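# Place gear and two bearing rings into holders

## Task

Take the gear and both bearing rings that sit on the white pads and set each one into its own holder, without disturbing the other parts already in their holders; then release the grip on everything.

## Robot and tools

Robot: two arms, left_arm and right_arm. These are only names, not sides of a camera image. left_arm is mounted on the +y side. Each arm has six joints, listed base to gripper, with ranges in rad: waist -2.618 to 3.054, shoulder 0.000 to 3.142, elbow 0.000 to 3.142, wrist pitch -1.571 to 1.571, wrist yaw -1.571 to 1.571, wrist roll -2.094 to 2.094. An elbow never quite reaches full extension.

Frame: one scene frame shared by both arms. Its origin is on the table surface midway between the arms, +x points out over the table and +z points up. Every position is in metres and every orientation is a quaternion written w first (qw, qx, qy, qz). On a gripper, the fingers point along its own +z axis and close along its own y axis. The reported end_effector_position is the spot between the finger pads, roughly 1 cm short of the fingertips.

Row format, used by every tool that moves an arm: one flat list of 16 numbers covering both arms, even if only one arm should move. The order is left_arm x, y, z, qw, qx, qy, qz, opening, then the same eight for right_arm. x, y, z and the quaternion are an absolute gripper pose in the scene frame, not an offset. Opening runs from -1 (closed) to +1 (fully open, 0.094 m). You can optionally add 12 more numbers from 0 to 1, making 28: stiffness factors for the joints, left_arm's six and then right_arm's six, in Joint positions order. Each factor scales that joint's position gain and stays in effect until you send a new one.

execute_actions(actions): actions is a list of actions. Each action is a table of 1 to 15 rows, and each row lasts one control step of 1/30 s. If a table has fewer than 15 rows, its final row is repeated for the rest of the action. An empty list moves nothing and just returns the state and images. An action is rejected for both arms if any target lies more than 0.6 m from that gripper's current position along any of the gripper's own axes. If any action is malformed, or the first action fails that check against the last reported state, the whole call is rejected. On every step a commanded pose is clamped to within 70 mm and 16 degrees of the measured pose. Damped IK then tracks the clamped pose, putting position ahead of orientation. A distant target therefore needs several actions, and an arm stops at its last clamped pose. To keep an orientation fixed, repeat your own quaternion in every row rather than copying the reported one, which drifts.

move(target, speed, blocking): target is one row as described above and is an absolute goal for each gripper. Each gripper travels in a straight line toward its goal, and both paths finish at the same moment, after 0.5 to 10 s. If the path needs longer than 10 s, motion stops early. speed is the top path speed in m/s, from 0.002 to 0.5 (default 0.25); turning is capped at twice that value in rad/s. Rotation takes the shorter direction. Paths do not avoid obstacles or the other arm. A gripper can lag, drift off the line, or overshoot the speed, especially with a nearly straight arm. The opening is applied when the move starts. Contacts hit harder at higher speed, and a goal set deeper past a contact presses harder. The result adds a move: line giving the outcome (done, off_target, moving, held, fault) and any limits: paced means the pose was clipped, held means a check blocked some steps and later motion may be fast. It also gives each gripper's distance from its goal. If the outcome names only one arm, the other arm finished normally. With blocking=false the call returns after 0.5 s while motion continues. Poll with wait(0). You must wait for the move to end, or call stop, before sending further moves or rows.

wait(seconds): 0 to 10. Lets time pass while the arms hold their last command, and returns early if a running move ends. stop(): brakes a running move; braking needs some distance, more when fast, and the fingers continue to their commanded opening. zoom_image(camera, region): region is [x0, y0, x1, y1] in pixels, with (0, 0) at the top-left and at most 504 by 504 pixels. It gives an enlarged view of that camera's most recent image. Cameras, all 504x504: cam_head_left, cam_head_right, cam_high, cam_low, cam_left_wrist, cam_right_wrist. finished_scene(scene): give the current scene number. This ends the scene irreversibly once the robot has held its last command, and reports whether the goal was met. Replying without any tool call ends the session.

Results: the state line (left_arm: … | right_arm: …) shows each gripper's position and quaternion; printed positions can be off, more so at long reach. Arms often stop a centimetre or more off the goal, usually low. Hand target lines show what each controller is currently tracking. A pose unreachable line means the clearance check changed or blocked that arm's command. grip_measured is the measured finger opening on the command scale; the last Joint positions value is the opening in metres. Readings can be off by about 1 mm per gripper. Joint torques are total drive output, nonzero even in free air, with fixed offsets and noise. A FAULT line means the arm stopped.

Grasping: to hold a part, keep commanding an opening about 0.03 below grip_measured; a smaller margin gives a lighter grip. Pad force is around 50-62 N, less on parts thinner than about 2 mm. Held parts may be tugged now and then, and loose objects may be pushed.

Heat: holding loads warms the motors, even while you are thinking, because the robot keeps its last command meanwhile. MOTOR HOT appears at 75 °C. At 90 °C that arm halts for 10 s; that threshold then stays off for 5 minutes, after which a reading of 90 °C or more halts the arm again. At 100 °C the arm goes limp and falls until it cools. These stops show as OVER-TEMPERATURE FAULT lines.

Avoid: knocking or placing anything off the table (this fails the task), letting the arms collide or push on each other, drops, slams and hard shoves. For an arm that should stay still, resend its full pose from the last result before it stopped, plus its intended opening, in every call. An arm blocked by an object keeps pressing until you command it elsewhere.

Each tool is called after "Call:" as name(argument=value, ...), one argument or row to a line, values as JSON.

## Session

Call:
execute_actions(
  actions=[],
)

Scene clock: 0.00 s.
left_arm: end_effector_position=(+0.4454, +0.1256, +0.2676) grip_measured=+1.000 end_effector_quat_wxyz=(+0.213, +0.745, +0.590, +0.228) | right_arm: end_effector_position=(+0.2236, -0.2701, +0.1786) grip_measured=+1.000 end_effector_quat_wxyz=(+0.197, -0.108, +0.925, -0.306)
Joint positions: left_arm=[-0.407  1.778  1.909 -1.083 -0.15   1.514  0.094] | right_arm=[ 0.276  1.148  0.973 -1.051  0.674 -0.067  0.094]
Joint velocities: left_arm=[ 0.002 -0.007 -0.007  0.022  0.007 -0.022  0.   ] | right_arm=[ 0.002 -0.037  0.007 -0.022 -0.007  0.022  0.   ]
Joint torques (N m, as the arm reports them, + toward a larger angle): no reading
Motor temperatures (°C, as the motors report them): left_arm=[27 36 35 25 26 26] | right_arm=[27 32 29 25 26 28]
Hand target (left_arm): +0.443, +0.125, +0.271; +0.217, +0.743, +0.591, +0.226
Hand target (right_arm): +0.223, -0.271, +0.181; +0.200, -0.105, +0.924, -0.308
Joint stiffness scale: left_arm=[1. 1. 1. 1. 1. 1.] | right_arm=[1. 1. 1. 1. 1. 1.]

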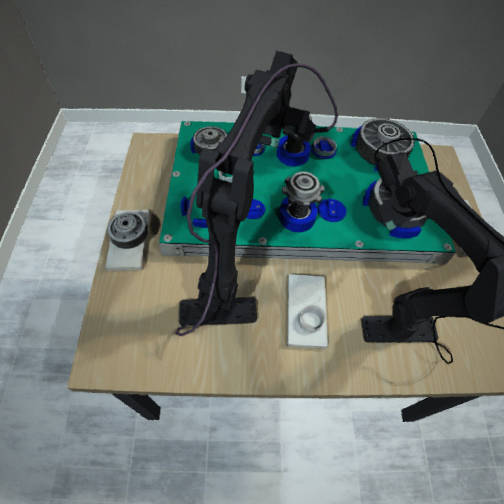

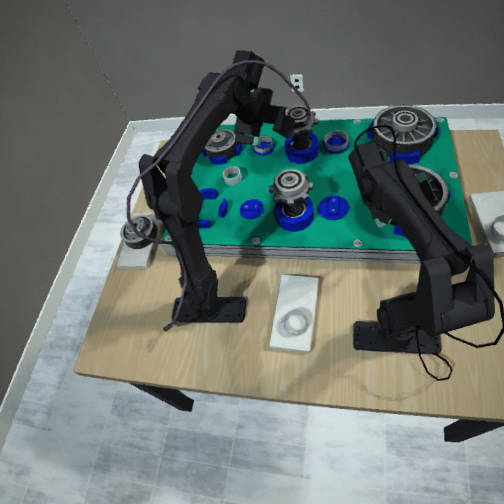

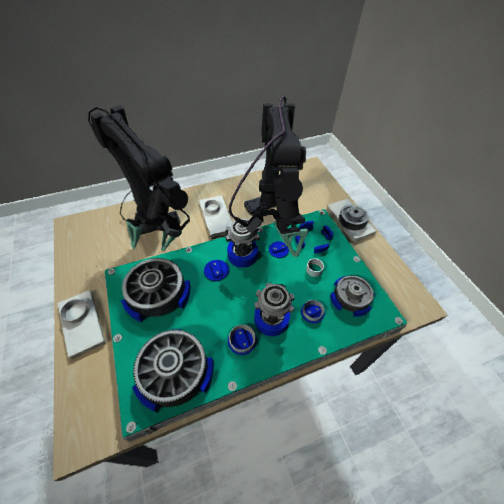

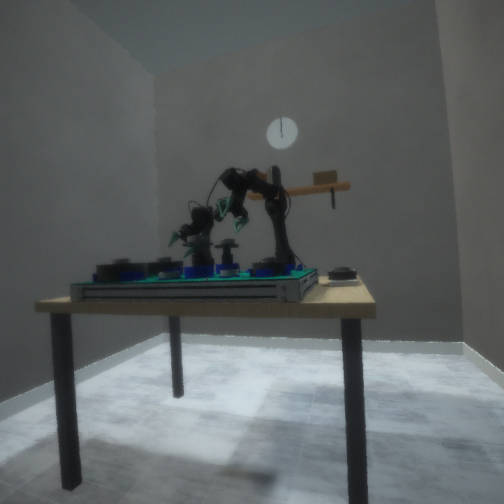

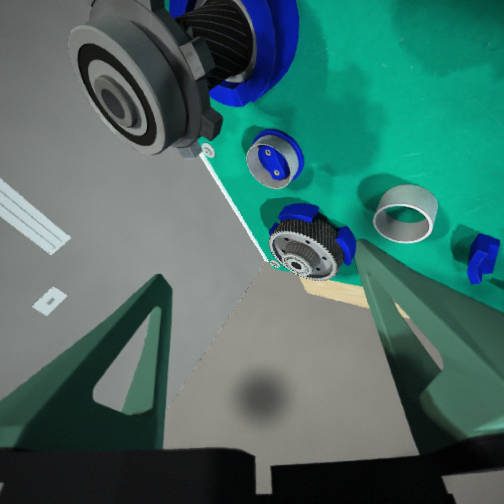

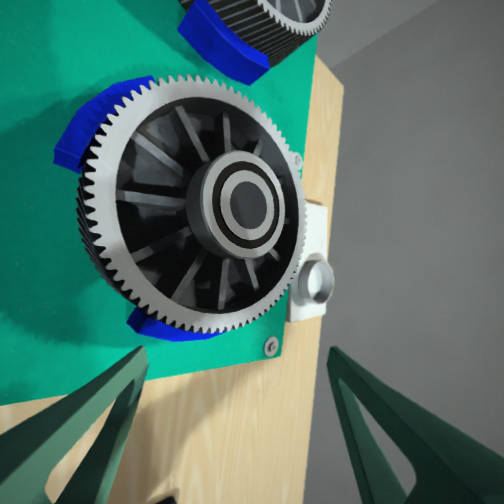

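Call:
zoom_image(
  camera="cam_head_left",
  region=[80, 180, 340, 360],
)

Call:
zoom_image(
  camera="cam_high",
  region=[40, 170, 400, 380],
)

Call:
zoom_image(
  camera="cam_head_right",
  region=[254, 170, 504, 370],
)

Region (80, 180, 340, 360) of cam_head_left's 504x504 image, scaled by 1.938, with more detail than that image has; it fills the top 349 rows of this view, and the rest is white.

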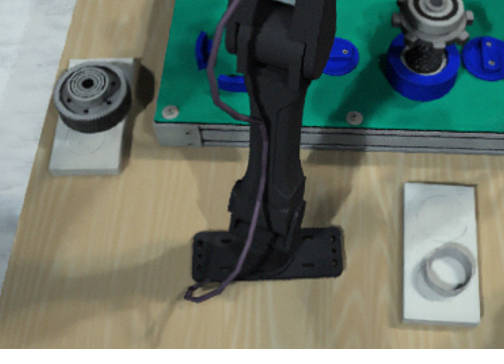

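Region (40, 170, 400, 380) of cam_high's 504x504 image, scaled by 1.400, with more detail than that image has; it fills the top 294 rows of this view, and the rest is white.

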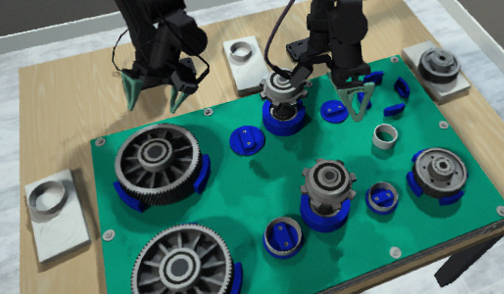

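Region (254, 170, 504, 370) of cam_head_right's 504x504 image, scaled by 2.016, with more detail than that image has; it fills the top 403 rows of this view, and the rest is white.

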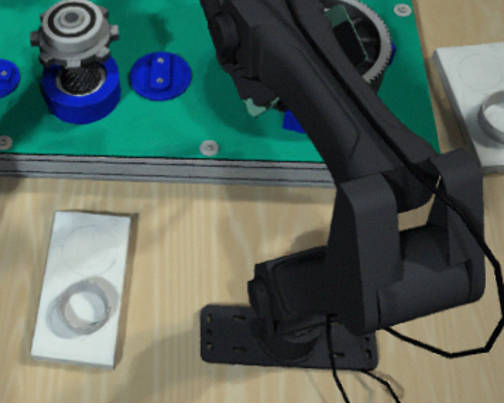

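Call:
zoom_image(
  camera="cam_head_left",
  region=[270, 260, 370, 360],
)

Call:
zoom_image(
  camera="cam_high",
  region=[40, 270, 140, 370],
)

Call:
zoom_image(
  camera="cam_high",
  region=[170, 180, 270, 280],
)

Region (270, 260, 370, 360) of cam_head_left's 504x504 image, scaled by 5.040, with more detail than that image has.

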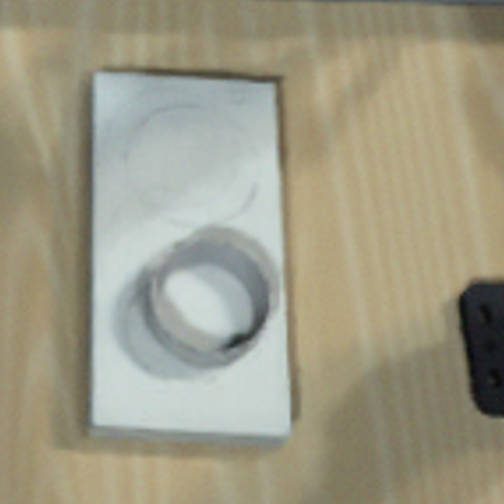

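Region (40, 270, 140, 370) of cam_high's 504x504 image, scaled by 5.040, with more detail than that image has.

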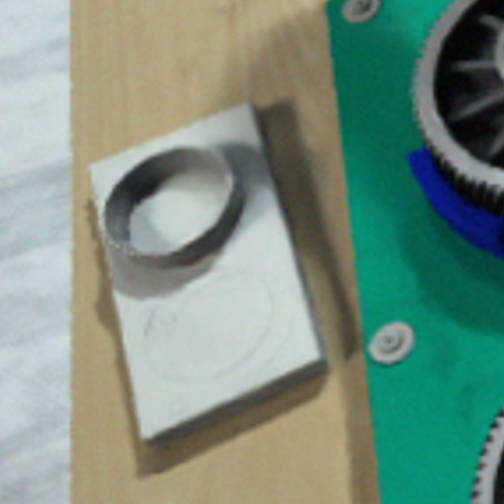

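Region (170, 180, 270, 280) of cam_high's 504x504 image, scaled by 5.040, with more detail than that image has.

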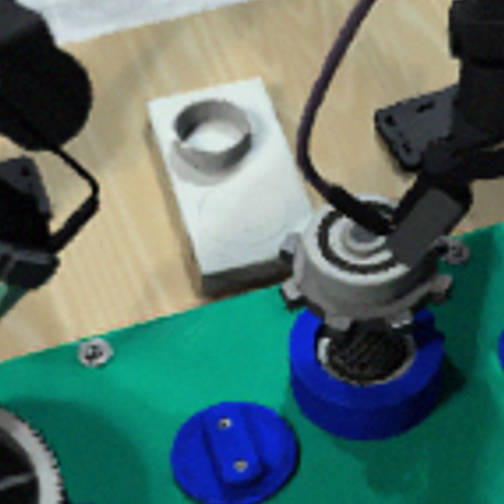

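Call:
zoom_image(
  camera="cam_head_left",
  region=[80, 180, 200, 300],
)

Call:
zoom_image(
  camera="cam_high",
  region=[260, 190, 400, 330],
)

Call:
zoom_image(
  camera="cam_low",
  region=[240, 230, 400, 310],
)

Region (80, 180, 200, 300) of cam_head_left's 504x504 image, scaled by 4.200, with more detail than that image has.

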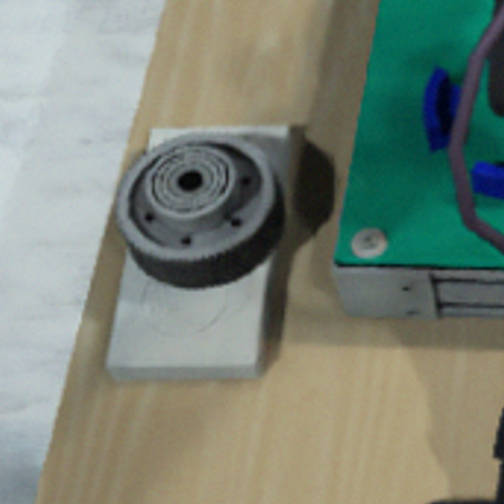

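Region (260, 190, 400, 330) of cam_high's 504x504 image, scaled by 3.600, with more detail than that image has.

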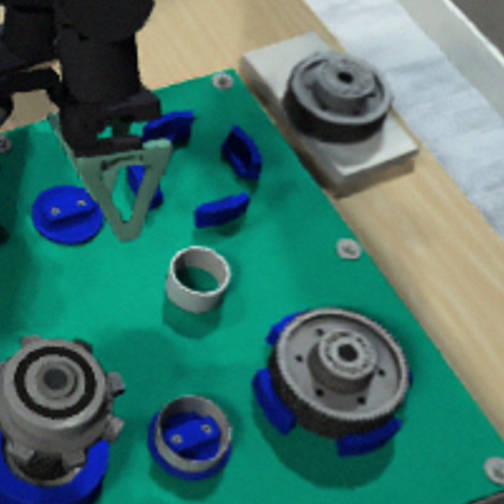

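Region (240, 230, 400, 310) of cam_low's 504x504 image, scaled by 3.150, with more detail than that image has.

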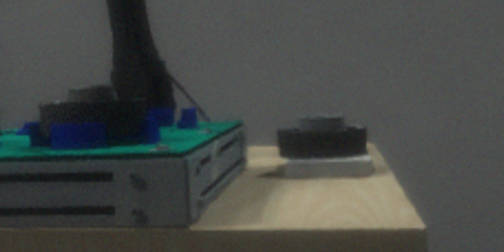

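Call:
move(
  target=[0.25, 0.55, 0.15, 0, 0.342, 0.940, 0, 1.0, 0.24, -0.52, 0.14, 0, 0.342, 0.940, 0, 1.0],
  speed=0.33,
)

Scene clock: 93.60 s.
left_arm: end_effector_position=(+0.2403, +0.5546, +0.1455) grip_measured=+1.000 end_effector_quat_wxyz=(-0.009, +0.340, +0.940, +0.005) | right_arm: end_effector_position=(+0.2375, -0.5139, +0.1408) grip_measured=+1.000 end_effector_quat_wxyz=(+0.005, +0.336, +0.942, +0.011)
Joint positions: left_arm=[ 0.842  2.013  1.919 -1.473 -0.019  1.607  0.094] | right_arm=[-0.835  2.05   1.954 -1.476 -0.024 -0.138  0.094]
Joint velocities: left_arm=[-0.007  0.017 -0.002 -0.022  0.022  0.037  0.   ] | right_arm=[ 0.012 -0.007  0.002  0.051 -0.022 -0.066  0.   ]
Joint torques (N m, as the arm reports them, + toward a larger angle): left_arm=[-0.15 -9.32  9.59  0.11  0.07  0.09] | right_arm=[-0.11 -9.27  8.5   0.4  -0.08  0.09]
Motor temperatures (°C, as the motors report them): left_arm=[27 41 38 29 26 26] | right_arm=[27 32 32 26 26 28]
Hand target (left_arm): +0.242, +0.553, +0.148; -0.008, +0.345, +0.938, -0.000
Hand target (right_arm): +0.239, -0.513, +0.145; +0.006, +0.341, +0.940, +0.016
Off the commanded pose (left_arm): 0.012 m, 1 deg.
Off the commanded pose (right_arm): 0.007 m, 2 deg.
Joint stiffness scale: left_arm=[1. 1. 1. 1. 1. 1.] | right_arm=[1. 1. 1. 1. 1. 1.]
move: off_target (left_arm)

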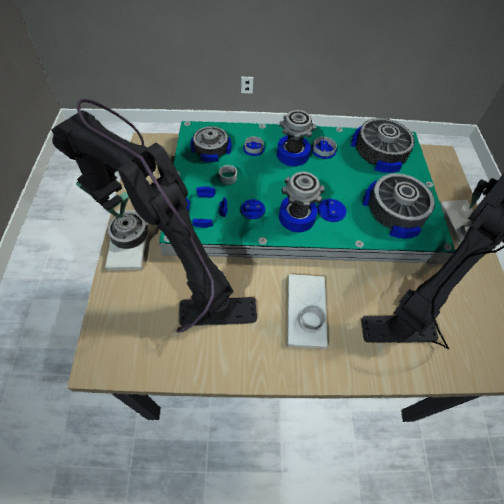

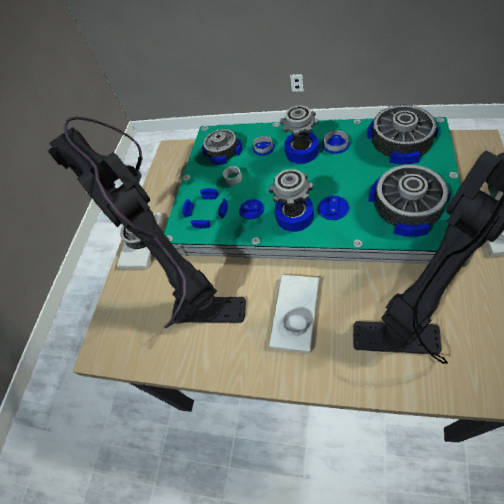

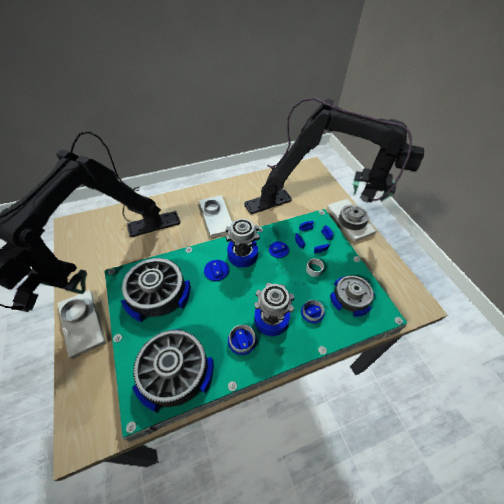

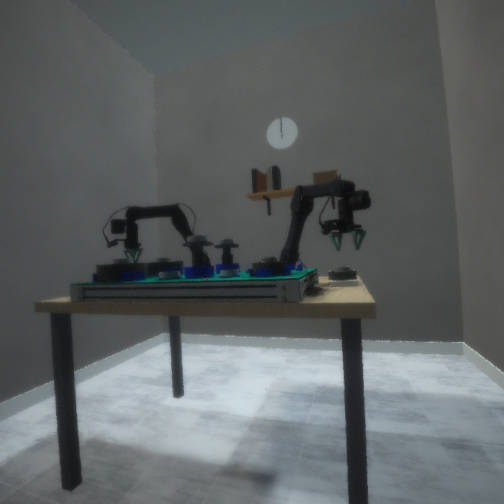

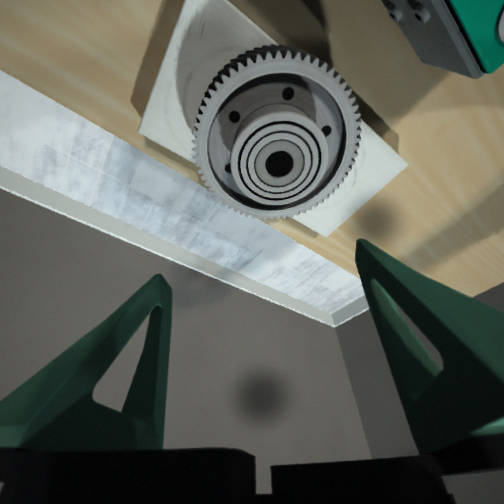

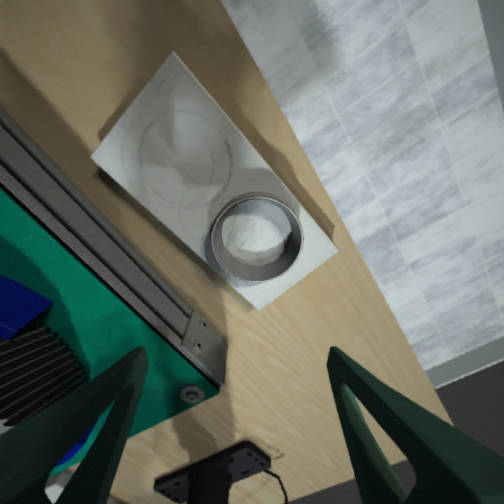

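Call:
zoom_image(
  camera="cam_right_wrist",
  region=[176, 160, 336, 320],
)

Call:
zoom_image(
  camera="cam_left_wrist",
  region=[176, 40, 376, 240],
)

Region (176, 160, 336, 320) of cam_right_wrist's 504x504 image, scaled by 3.150, with more detail than that image has.

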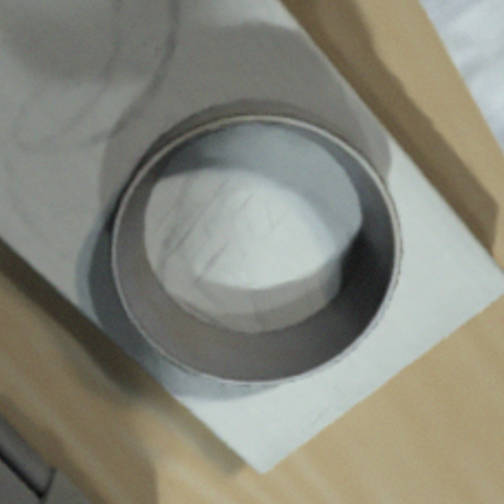

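Region (176, 40, 376, 240) of cam_left_wrist's 504x504 image, scaled by 2.520, with more detail than that image has.

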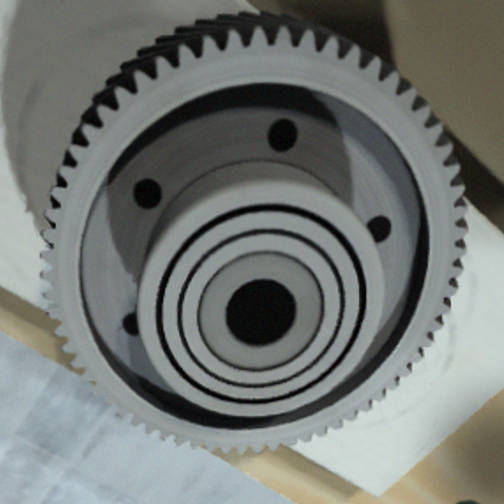

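Call:
move(
  target=[0.240, 0.524, 0.095, 0, 0.342, 0.940, 0, 1.0, 0.246, -0.533, 0.066, 0, 0.342, 0.940, 0, 1.0],
  speed=0.12,
)

Scene clock: 127.67 s.
left_arm: end_effector_position=(+0.2364, +0.5294, +0.0878) grip_measured=+1.000 end_effector_quat_wxyz=(-0.013, +0.341, +0.940, -0.008) | right_arm: end_effector_position=(+0.2476, -0.5289, +0.0702) grip_measured=+1.000 end_effector_quat_wxyz=(-0.001, +0.336, +0.942, +0.005)
Joint positions: left_arm=[ 0.808  1.945  1.593 -1.242 -0.019  1.575  0.094] | right_arm=[-0.835  2.127  1.79  -1.24  -0.008 -0.138  0.094]
Joint velocities: left_arm=[-0.002 -0.012 -0.007  0.007 -0.037 -0.081  0.   ] | right_arm=[-0.022 -0.012  0.007 -0.022 -0.051  0.022  0.   ]
Joint torques (N m, as the arm reports them, + toward a larger angle): left_arm=[ -0.47 -11.58   6.1    0.3    0.23  -0.03] | right_arm=[ -0.59 -10.23   5.78   0.7    0.09   0.06]
Motor temperatures (°C, as the motors report them): left_arm=[27 42 38 27 26 26] | right_arm=[27 35 33 25 26 28]
Hand target (left_arm): +0.241, +0.524, +0.095; +0.000, +0.342, +0.940, -0.000
Hand target (right_arm): +0.246, -0.533, +0.066; -0.000, +0.342, +0.940, +0.000
Off the commanded pose (left_arm): 0.010 m, 2 deg.
Off the commanded pose (right_arm): 0.006 m, 1 deg.
Joint stiffness scale: left_arm=[1. 1. 1. 1. 1. 1.] | right_arm=[1. 1. 1. 1. 1. 1.]
move: done

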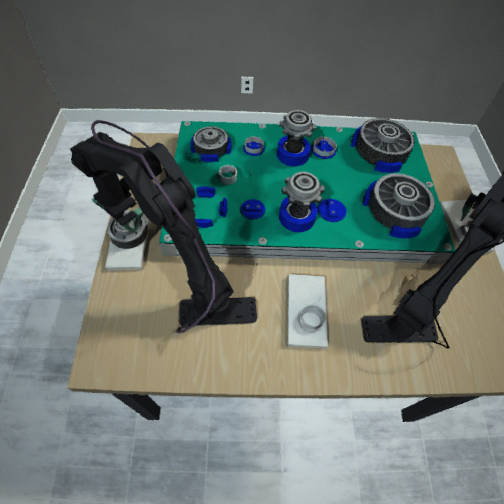

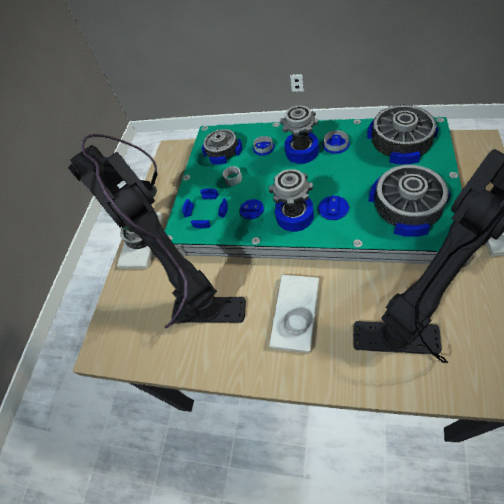

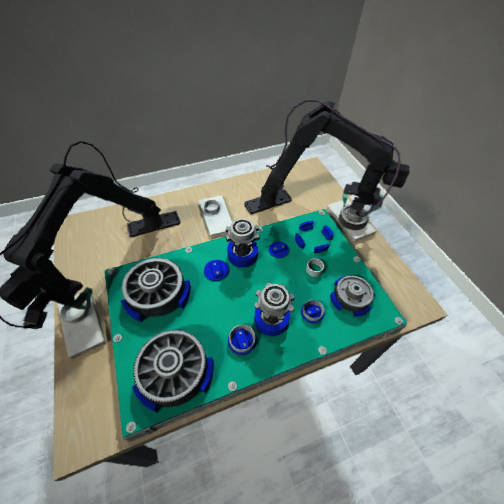

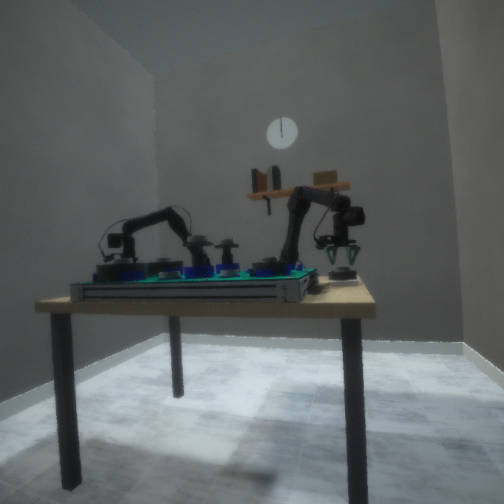

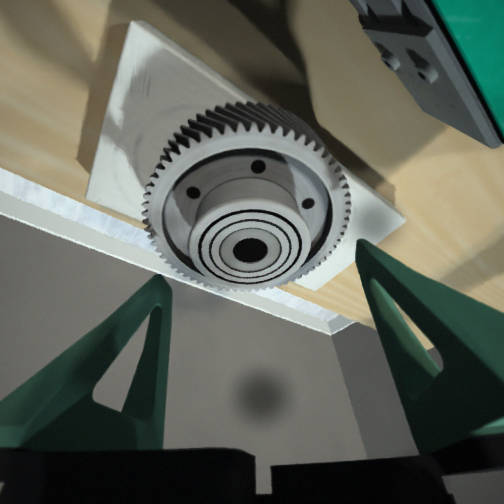

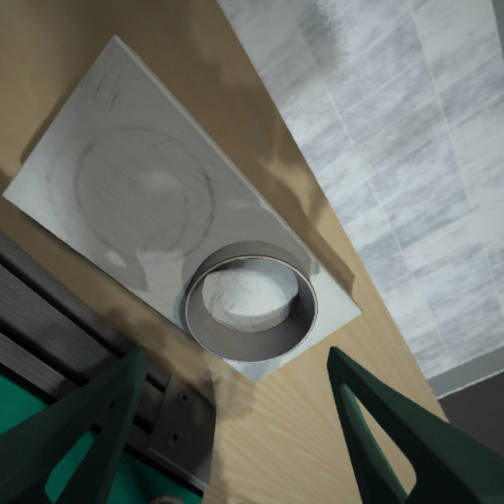

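Call:
zoom_image(
  camera="cam_low",
  region=[290, 220, 390, 300],
)

Call:
zoom_image(
  camera="cam_left_wrist",
  region=[130, 90, 380, 310],
)

Call:
zoom_image(
  camera="cam_right_wrist",
  region=[130, 220, 350, 400],
)

Region (290, 220, 390, 300) of cam_low's 504x504 image, scaled by 5.040, with more detail than that image has; it fills the top 403 rows of this view, and the rest is white.

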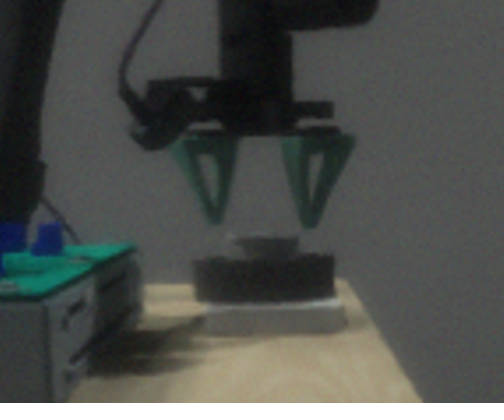

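Region (130, 90, 380, 310) of cam_left_wrist's 504x504 image, scaled by 2.016, with more detail than that image has; it fills the top 444 rows of this view, and the rest is white.

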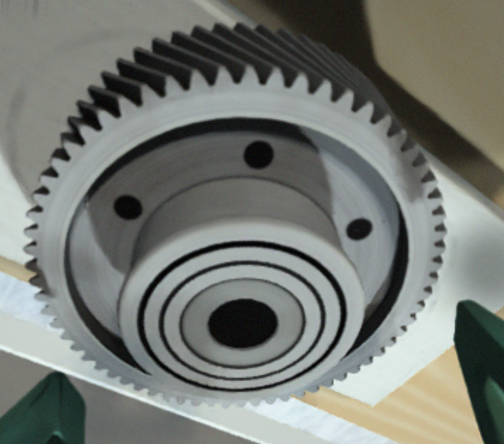

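Region (130, 220, 350, 400) of cam_right_wrist's 504x504 image, scaled by 2.291, with more detail than that image has; it fills the top 412 rows of this view, and the rest is white.

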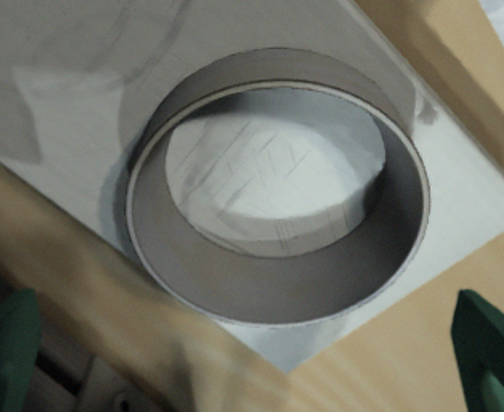

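Call:
move(
  target=[0.242, 0.5263, 0.070, 0, 0.342, 0.940, 0, 0.42, 0.2404, -0.5367, 0.031, 0, 0.342, 0.940, 0, 1.0],
  speed=0.05,
)

Scene clock: 151.23 s.
left_arm: end_effector_position=(+0.2386, +0.5321, +0.0708) grip_measured=+0.423 end_effector_quat_wxyz=(-0.009, +0.341, +0.940, +0.003) | right_arm: end_effector_position=(+0.2436, -0.5332, +0.0376) grip_measured=+1.000 end_effector_quat_wxyz=(+0.002, +0.342, +0.940, +0.003)
Joint positions: left_arm=[ 0.808  1.945  1.525 -1.15  -0.019  1.575  0.067] | right_arm=[-0.85   2.142  1.684 -1.111 -0.008 -0.138  0.094]
Joint velocities: left_arm=[-0.002  0.002 -0.027 -0.007  0.022 -0.007 -0.001] | right_arm=[-0.017 -0.012 -0.012  0.037  0.037 -0.081  0.   ]
Joint torques (N m, as the arm reports them, + toward a larger angle): left_arm=[-0.42 -9.76  6.18  0.32  0.2  -0.04] | right_arm=[-0.69 -9.88  5.52  0.71  0.1  -0.09]
Motor temperatures (°C, as the motors report them): left_arm=[27 44 37 27 26 26] | right_arm=[27 37 32 26 26 28]
Hand target (left_arm): +0.242, +0.526, +0.070; -0.000, +0.342, +0.940, -0.000
Hand target (right_arm): +0.240, -0.536, +0.031; -0.000, +0.342, +0.940, +0.000
Off the commanded pose (left_arm): 0.007 m, 1 deg.
Off the commanded pose (right_arm): 0.008 m, 0 deg.
Joint stiffness scale: left_arm=[1. 1. 1. 1. 1. 1.] | right_arm=[1. 1. 1. 1. 1. 1.]
move: done

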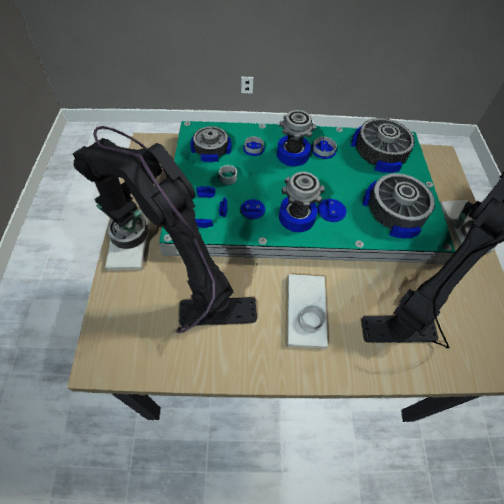

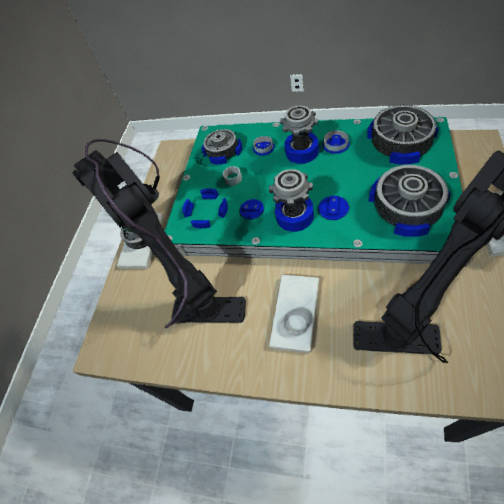

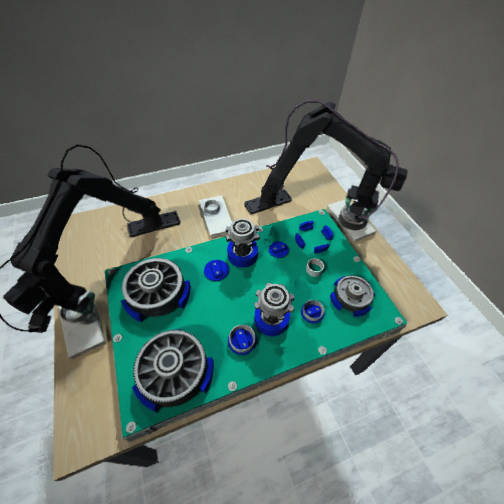

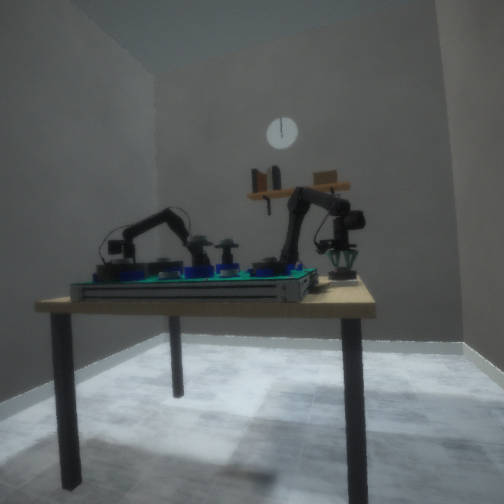

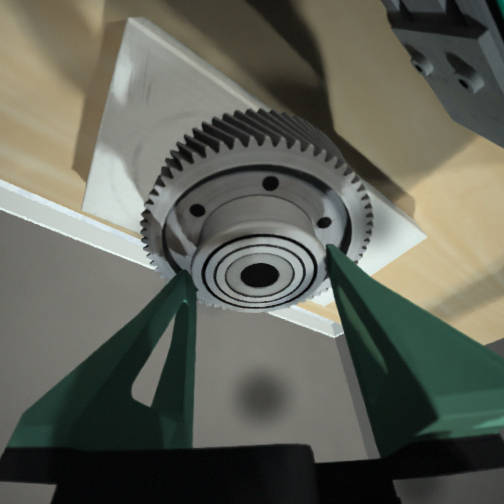

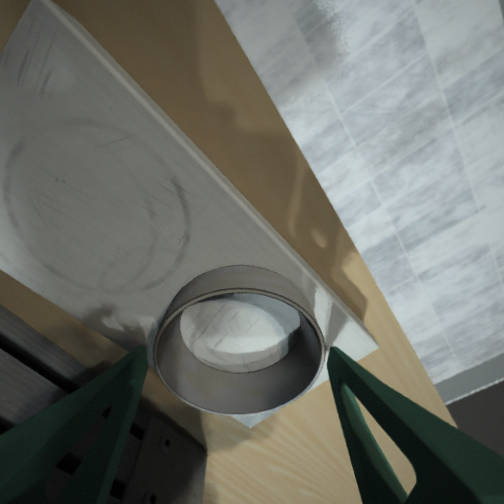

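Call:
execute_actions(
  actions=[
    [[0.2424, 0.526, 0.0693, 0, 0.342, 0.940, 0, 0.42, 0.2404, -0.5367, 0.0307, 0, 0.342, 0.940, 0, 0.95],[0.2428, 0.5257, 0.0686, 0, 0.342, 0.940, 0, 0.42, 0.2404, -0.5367, 0.0304, 0, 0.342, 0.940, 0, 0.9],[0.2432, 0.5253, 0.0679, 0, 0.342, 0.940, 0, 0.42, 0.2404, -0.5367, 0.0301, 0, 0.342, 0.940, 0, 0.85],[0.2436, 0.525, 0.0672, 0, 0.342, 0.940, 0, 0.42, 0.2404, -0.5367, 0.0298, 0, 0.342, 0.940, 0, 0.8],[0.244, 0.5247, 0.0665, 0, 0.342, 0.940, 0, 0.42, 0.2404, -0.5367, 0.0295, 0, 0.342, 0.940, 0, 0.76],[0.2444, 0.5243, 0.0658, 0, 0.342, 0.940, 0, 0.42, 0.2404, -0.5367, 0.0292, 0, 0.342, 0.940, 0, 0.72],[0.2448, 0.524, 0.0651, 0, 0.342, 0.940, 0, 0.42, 0.2404, -0.5367, 0.0289, 0, 0.342, 0.940, 0, 0.69],[0.2452, 0.5237, 0.0644, 0, 0.342, 0.940, 0, 0.42, 0.2404, -0.5367, 0.0286, 0, 0.342, 0.940, 0, 0.67],[0.2455, 0.5234, 0.0637, 0, 0.342, 0.940, 0, 0.42, 0.2404, -0.5367, 0.0283, 0, 0.342, 0.940, 0, 0.66],[0.2458, 0.5231, 0.063, 0, 0.342, 0.940, 0, 0.42, 0.2404, -0.5367, 0.028, 0, 0.342, 0.940, 0, 0.65]],
    [[0.2458, 0.5231, 0.063, 0, 0.342, 0.940, 0, 0.42, 0.2404, -0.5367, 0.028, 0, 0.342, 0.940, 0, 0.63],[0.2458, 0.5231, 0.063, 0, 0.342, 0.940, 0, 0.42, 0.2404, -0.5367, 0.028, 0, 0.342, 0.940, 0, 0.61],[0.2458, 0.5231, 0.063, 0, 0.342, 0.940, 0, 0.42, 0.2404, -0.5367, 0.028, 0, 0.342, 0.940, 0, 0.595],[0.2458, 0.5231, 0.063, 0, 0.342, 0.940, 0, 0.42, 0.2404, -0.5367, 0.028, 0, 0.342, 0.940, 0, 0.58],[0.2458, 0.5231, 0.063, 0, 0.342, 0.940, 0, 0.42, 0.2404, -0.5367, 0.028, 0, 0.342, 0.940, 0, 0.565],[0.2458, 0.5231, 0.063, 0, 0.342, 0.940, 0, 0.42, 0.2404, -0.5367, 0.028, 0, 0.342, 0.940, 0, 0.55],[0.2458, 0.5231, 0.063, 0, 0.342, 0.940, 0, 0.42, 0.2404, -0.5367, 0.028, 0, 0.342, 0.940, 0, 0.535],[0.2458, 0.5231, 0.063, 0, 0.342, 0.940, 0, 0.42, 0.2404, -0.5367, 0.028, 0, 0.342, 0.940, 0, 0.52],[0.2458, 0.5231, 0.063, 0, 0.342, 0.940, 0, 0.42, 0.2404, -0.5367, 0.028, 0, 0.342, 0.940, 0, 0.50]],
  ],
)

Scene clock: 166.07 s.
left_arm: end_effector_position=(+0.2426, +0.5296, +0.0656) grip_measured=+0.423 end_effector_quat_wxyz=(-0.008, +0.341, +0.940, +0.007) | right_arm: end_effector_position=(+0.2454, -0.5353, +0.0376) grip_measured=+0.561 end_effector_quat_wxyz=(+0.007, +0.342, +0.940, +0.000)
Joint positions: left_arm=[ 0.795  1.945  1.504 -1.123 -0.019  1.562  0.067] | right_arm=[-0.85   2.142  1.684 -1.1   -0.007 -0.139  0.073]
Joint velocities: left_arm=[-0.017  0.007 -0.012  0.066 -0.081  0.051 -0.001] | right_arm=[-0.002 -0.002 -0.012 -0.037  0.022 -0.007 -0.   ]
Joint torques (N m, as the arm reports them, + toward a larger angle): left_arm=[-0.52 -9.39  6.08  0.32  0.19 -0.05] | right_arm=[-0.68 -9.68  5.05  0.73  0.09 -0.09]
Motor temperatures (°C, as the motors report them): left_arm=[27 43 37 27 26 26] | right_arm=[27 37 32 26 26 28]
Hand target (left_arm): +0.246, +0.523, +0.063; -0.000, +0.342, +0.940, -0.000
Hand target (right_arm): +0.240, -0.536, +0.028; -0.000, +0.342, +0.940, +0.000
Off the commanded pose (left_arm): 0.008 m, 1 deg.
Off the commanded pose (right_arm): 0.011 m, 1 deg.
Joint stiffness scale: left_arm=[1. 1. 1. 1. 1. 1.] | right_arm=[1. 1. 1. 1. 1. 1.]

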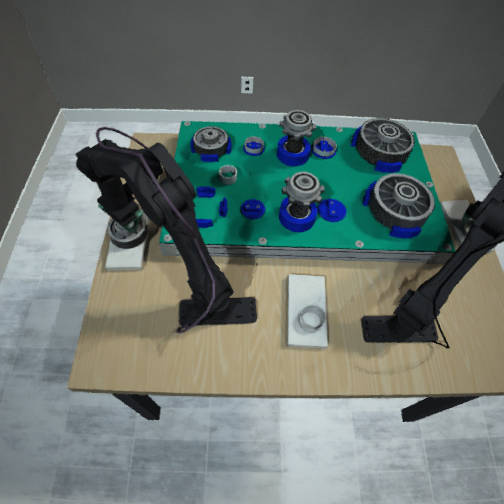

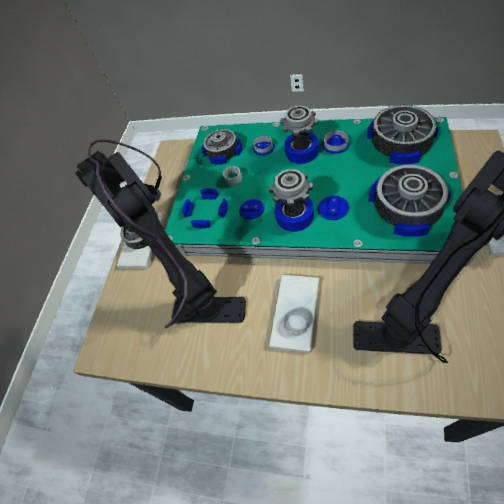

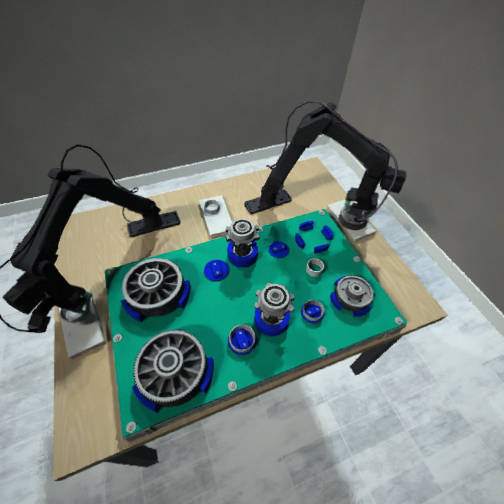

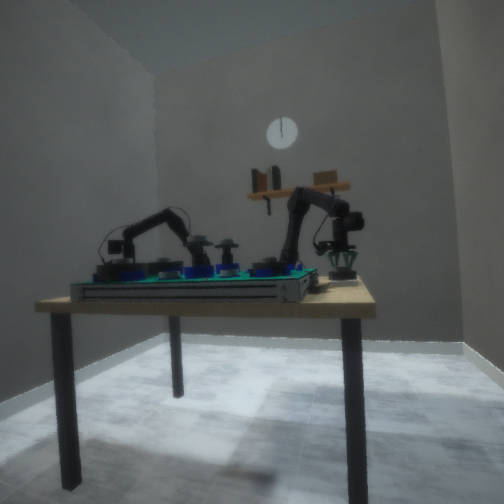

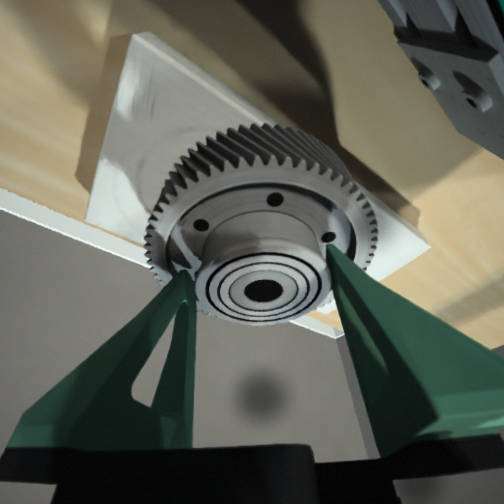

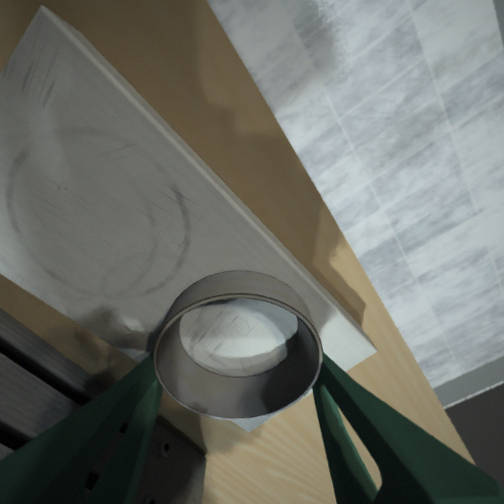

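Call:
execute_actions(
  actions=[
    [[0.2458, 0.5231, 0.0625, 0, 0.342, 0.940, 0, 0.40, 0.2404, -0.5367, 0.030, 0, 0.342, 0.940, 0, 0.50],[0.2458, 0.5231, 0.062, 0, 0.342, 0.940, 0, 0.38, 0.2404, -0.5367, 0.030, 0, 0.342, 0.940, 0, 0.50],[0.2458, 0.5231, 0.0615, 0, 0.342, 0.940, 0, 0.36, 0.2404, -0.5367, 0.030, 0, 0.342, 0.940, 0, 0.50],[0.2458, 0.5231, 0.061, 0, 0.342, 0.940, 0, 0.34, 0.2404, -0.5367, 0.030, 0, 0.342, 0.940, 0, 0.50],[0.2458, 0.5231, 0.0605, 0, 0.342, 0.940, 0, 0.32, 0.2404, -0.5367, 0.030, 0, 0.342, 0.940, 0, 0.50],[0.2458, 0.5231, 0.060, 0, 0.342, 0.940, 0, 0.30, 0.2404, -0.5367, 0.030, 0, 0.342, 0.940, 0, 0.50],[0.2458, 0.5231, 0.060, 0, 0.342, 0.940, 0, 0.28, 0.2404, -0.5367, 0.030, 0, 0.342, 0.940, 0, 0.50],[0.2458, 0.5231, 0.060, 0, 0.342, 0.940, 0, 0.26, 0.2404, -0.5367, 0.030, 0, 0.342, 0.940, 0, 0.50],[0.2458, 0.5231, 0.060, 0, 0.342, 0.940, 0, 0.24, 0.2404, -0.5367, 0.030, 0, 0.342, 0.940, 0, 0.50],[0.2458, 0.5231, 0.060, 0, 0.342, 0.940, 0, 0.22, 0.2404, -0.5367, 0.030, 0, 0.342, 0.940, 0, 0.50],[0.2458, 0.5231, 0.060, 0, 0.342, 0.940, 0, 0.20, 0.2404, -0.5367, 0.030, 0, 0.342, 0.940, 0, 0.50],[0.2458, 0.5231, 0.060, 0, 0.342, 0.940, 0, 0.18, 0.2404, -0.5367, 0.030, 0, 0.342, 0.940, 0, 0.50],[0.2458, 0.5231, 0.060, 0, 0.342, 0.940, 0, 0.16, 0.2404, -0.5367, 0.030, 0, 0.342, 0.940, 0, 0.50],[0.2458, 0.5231, 0.060, 0, 0.342, 0.940, 0, 0.14, 0.2404, -0.5367, 0.030, 0, 0.342, 0.940, 0, 0.50],[0.2458, 0.5231, 0.060, 0, 0.342, 0.940, 0, 0.12, 0.2404, -0.5367, 0.030, 0, 0.342, 0.940, 0, 0.50]],
    [[0.2458, 0.5231, 0.060, 0, 0.342, 0.940, 0, 0.10, 0.2404, -0.5367, 0.030, 0, 0.342, 0.940, 0, 0.50],[0.2458, 0.5231, 0.060, 0, 0.342, 0.940, 0, 0.08, 0.2404, -0.5367, 0.030, 0, 0.342, 0.940, 0, 0.50],[0.2458, 0.5231, 0.060, 0, 0.342, 0.940, 0, 0.06, 0.2404, -0.5367, 0.030, 0, 0.342, 0.940, 0, 0.50],[0.2458, 0.5231, 0.060, 0, 0.342, 0.940, 0, 0.04, 0.2404, -0.5367, 0.030, 0, 0.342, 0.940, 0, 0.50],[0.2458, 0.5231, 0.060, 0, 0.342, 0.940, 0, 0.02, 0.2404, -0.5367, 0.030, 0, 0.342, 0.940, 0, 0.50],[0.2458, 0.5231, 0.060, 0, 0.342, 0.940, 0, 0.0, 0.2404, -0.5367, 0.030, 0, 0.342, 0.940, 0, 0.50]],
  ],
)

Scene clock: 180.77 s.
left_arm: end_effector_position=(+0.2409, +0.5276, +0.0635) grip_measured=+0.247 end_effector_quat_wxyz=(-0.009, +0.341, +0.940, +0.002) | right_arm: end_effector_position=(+0.2454, -0.5353, +0.0376) grip_measured=+0.561 end_effector_quat_wxyz=(+0.007, +0.342, +0.940, +0.000)
Joint positions: left_arm=[ 0.795  1.945  1.495 -1.123 -0.019  1.561  0.059] | right_arm=[-0.85   2.142  1.684 -1.1   -0.007 -0.139  0.073]
Joint velocities: left_arm=[ 0.007  0.002  0.007  0.037 -0.022  0.051  0.   ] | right_arm=[ 0.012 -0.012  0.017 -0.007  0.037  0.022  0.001]
Joint torques (N m, as the arm reports them, + toward a larger angle): left_arm=[-0.43 -9.16  6.06  0.43  0.19  0.  ] | right_arm=[-0.69 -9.79  5.45  0.67  0.08 -0.09]
Motor temperatures (°C, as the motors report them): left_arm=[27 43 36 27 26 26] | right_arm=[27 37 31 26 26 28]
Hand target (left_arm): +0.246, +0.523, +0.060; -0.000, +0.342, +0.940, -0.000
Hand target (right_arm): +0.240, -0.536, +0.030; -0.000, +0.342, +0.940, +0.000
Off the commanded pose (left_arm): 0.007 m, 1 deg.
Off the commanded pose (right_arm): 0.009 m, 1 deg.
Joint stiffness scale: left_arm=[1. 1. 1. 1. 1. 1.] | right_arm=[1. 1. 1. 1. 1. 1.]

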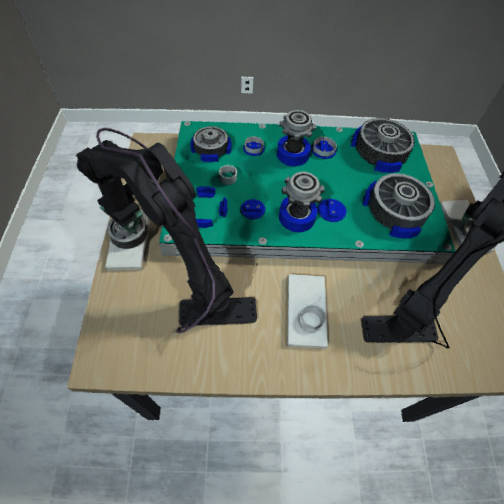

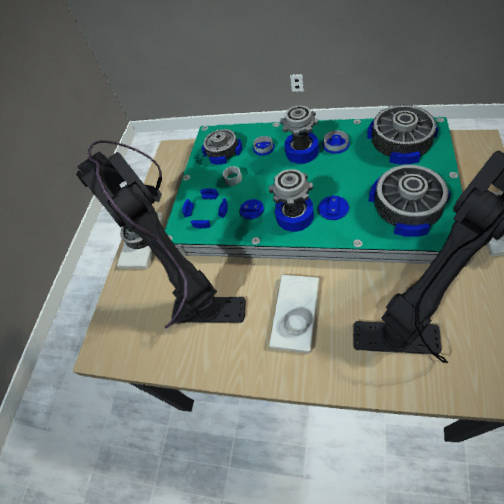

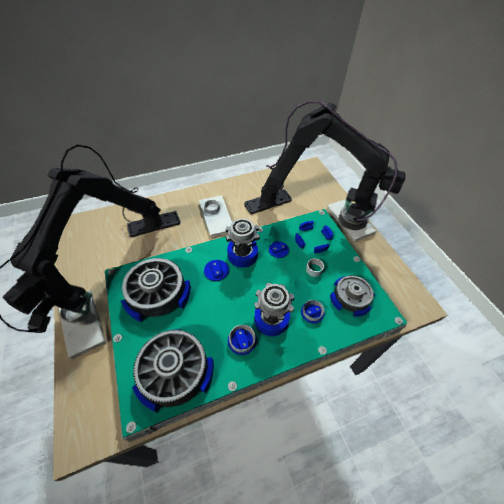

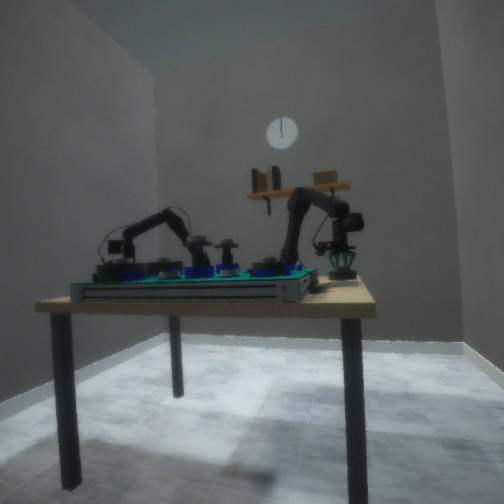

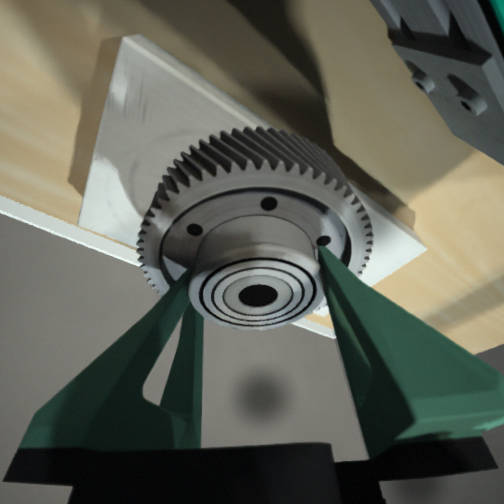

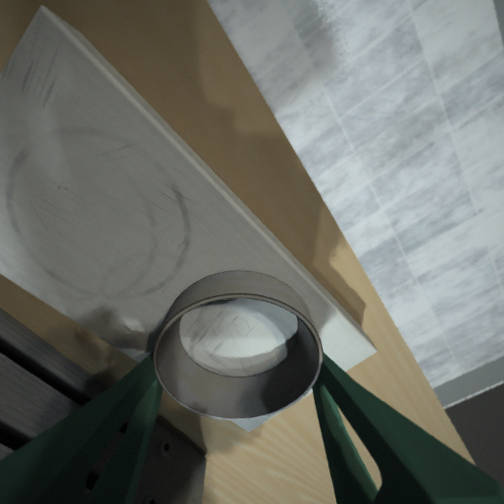

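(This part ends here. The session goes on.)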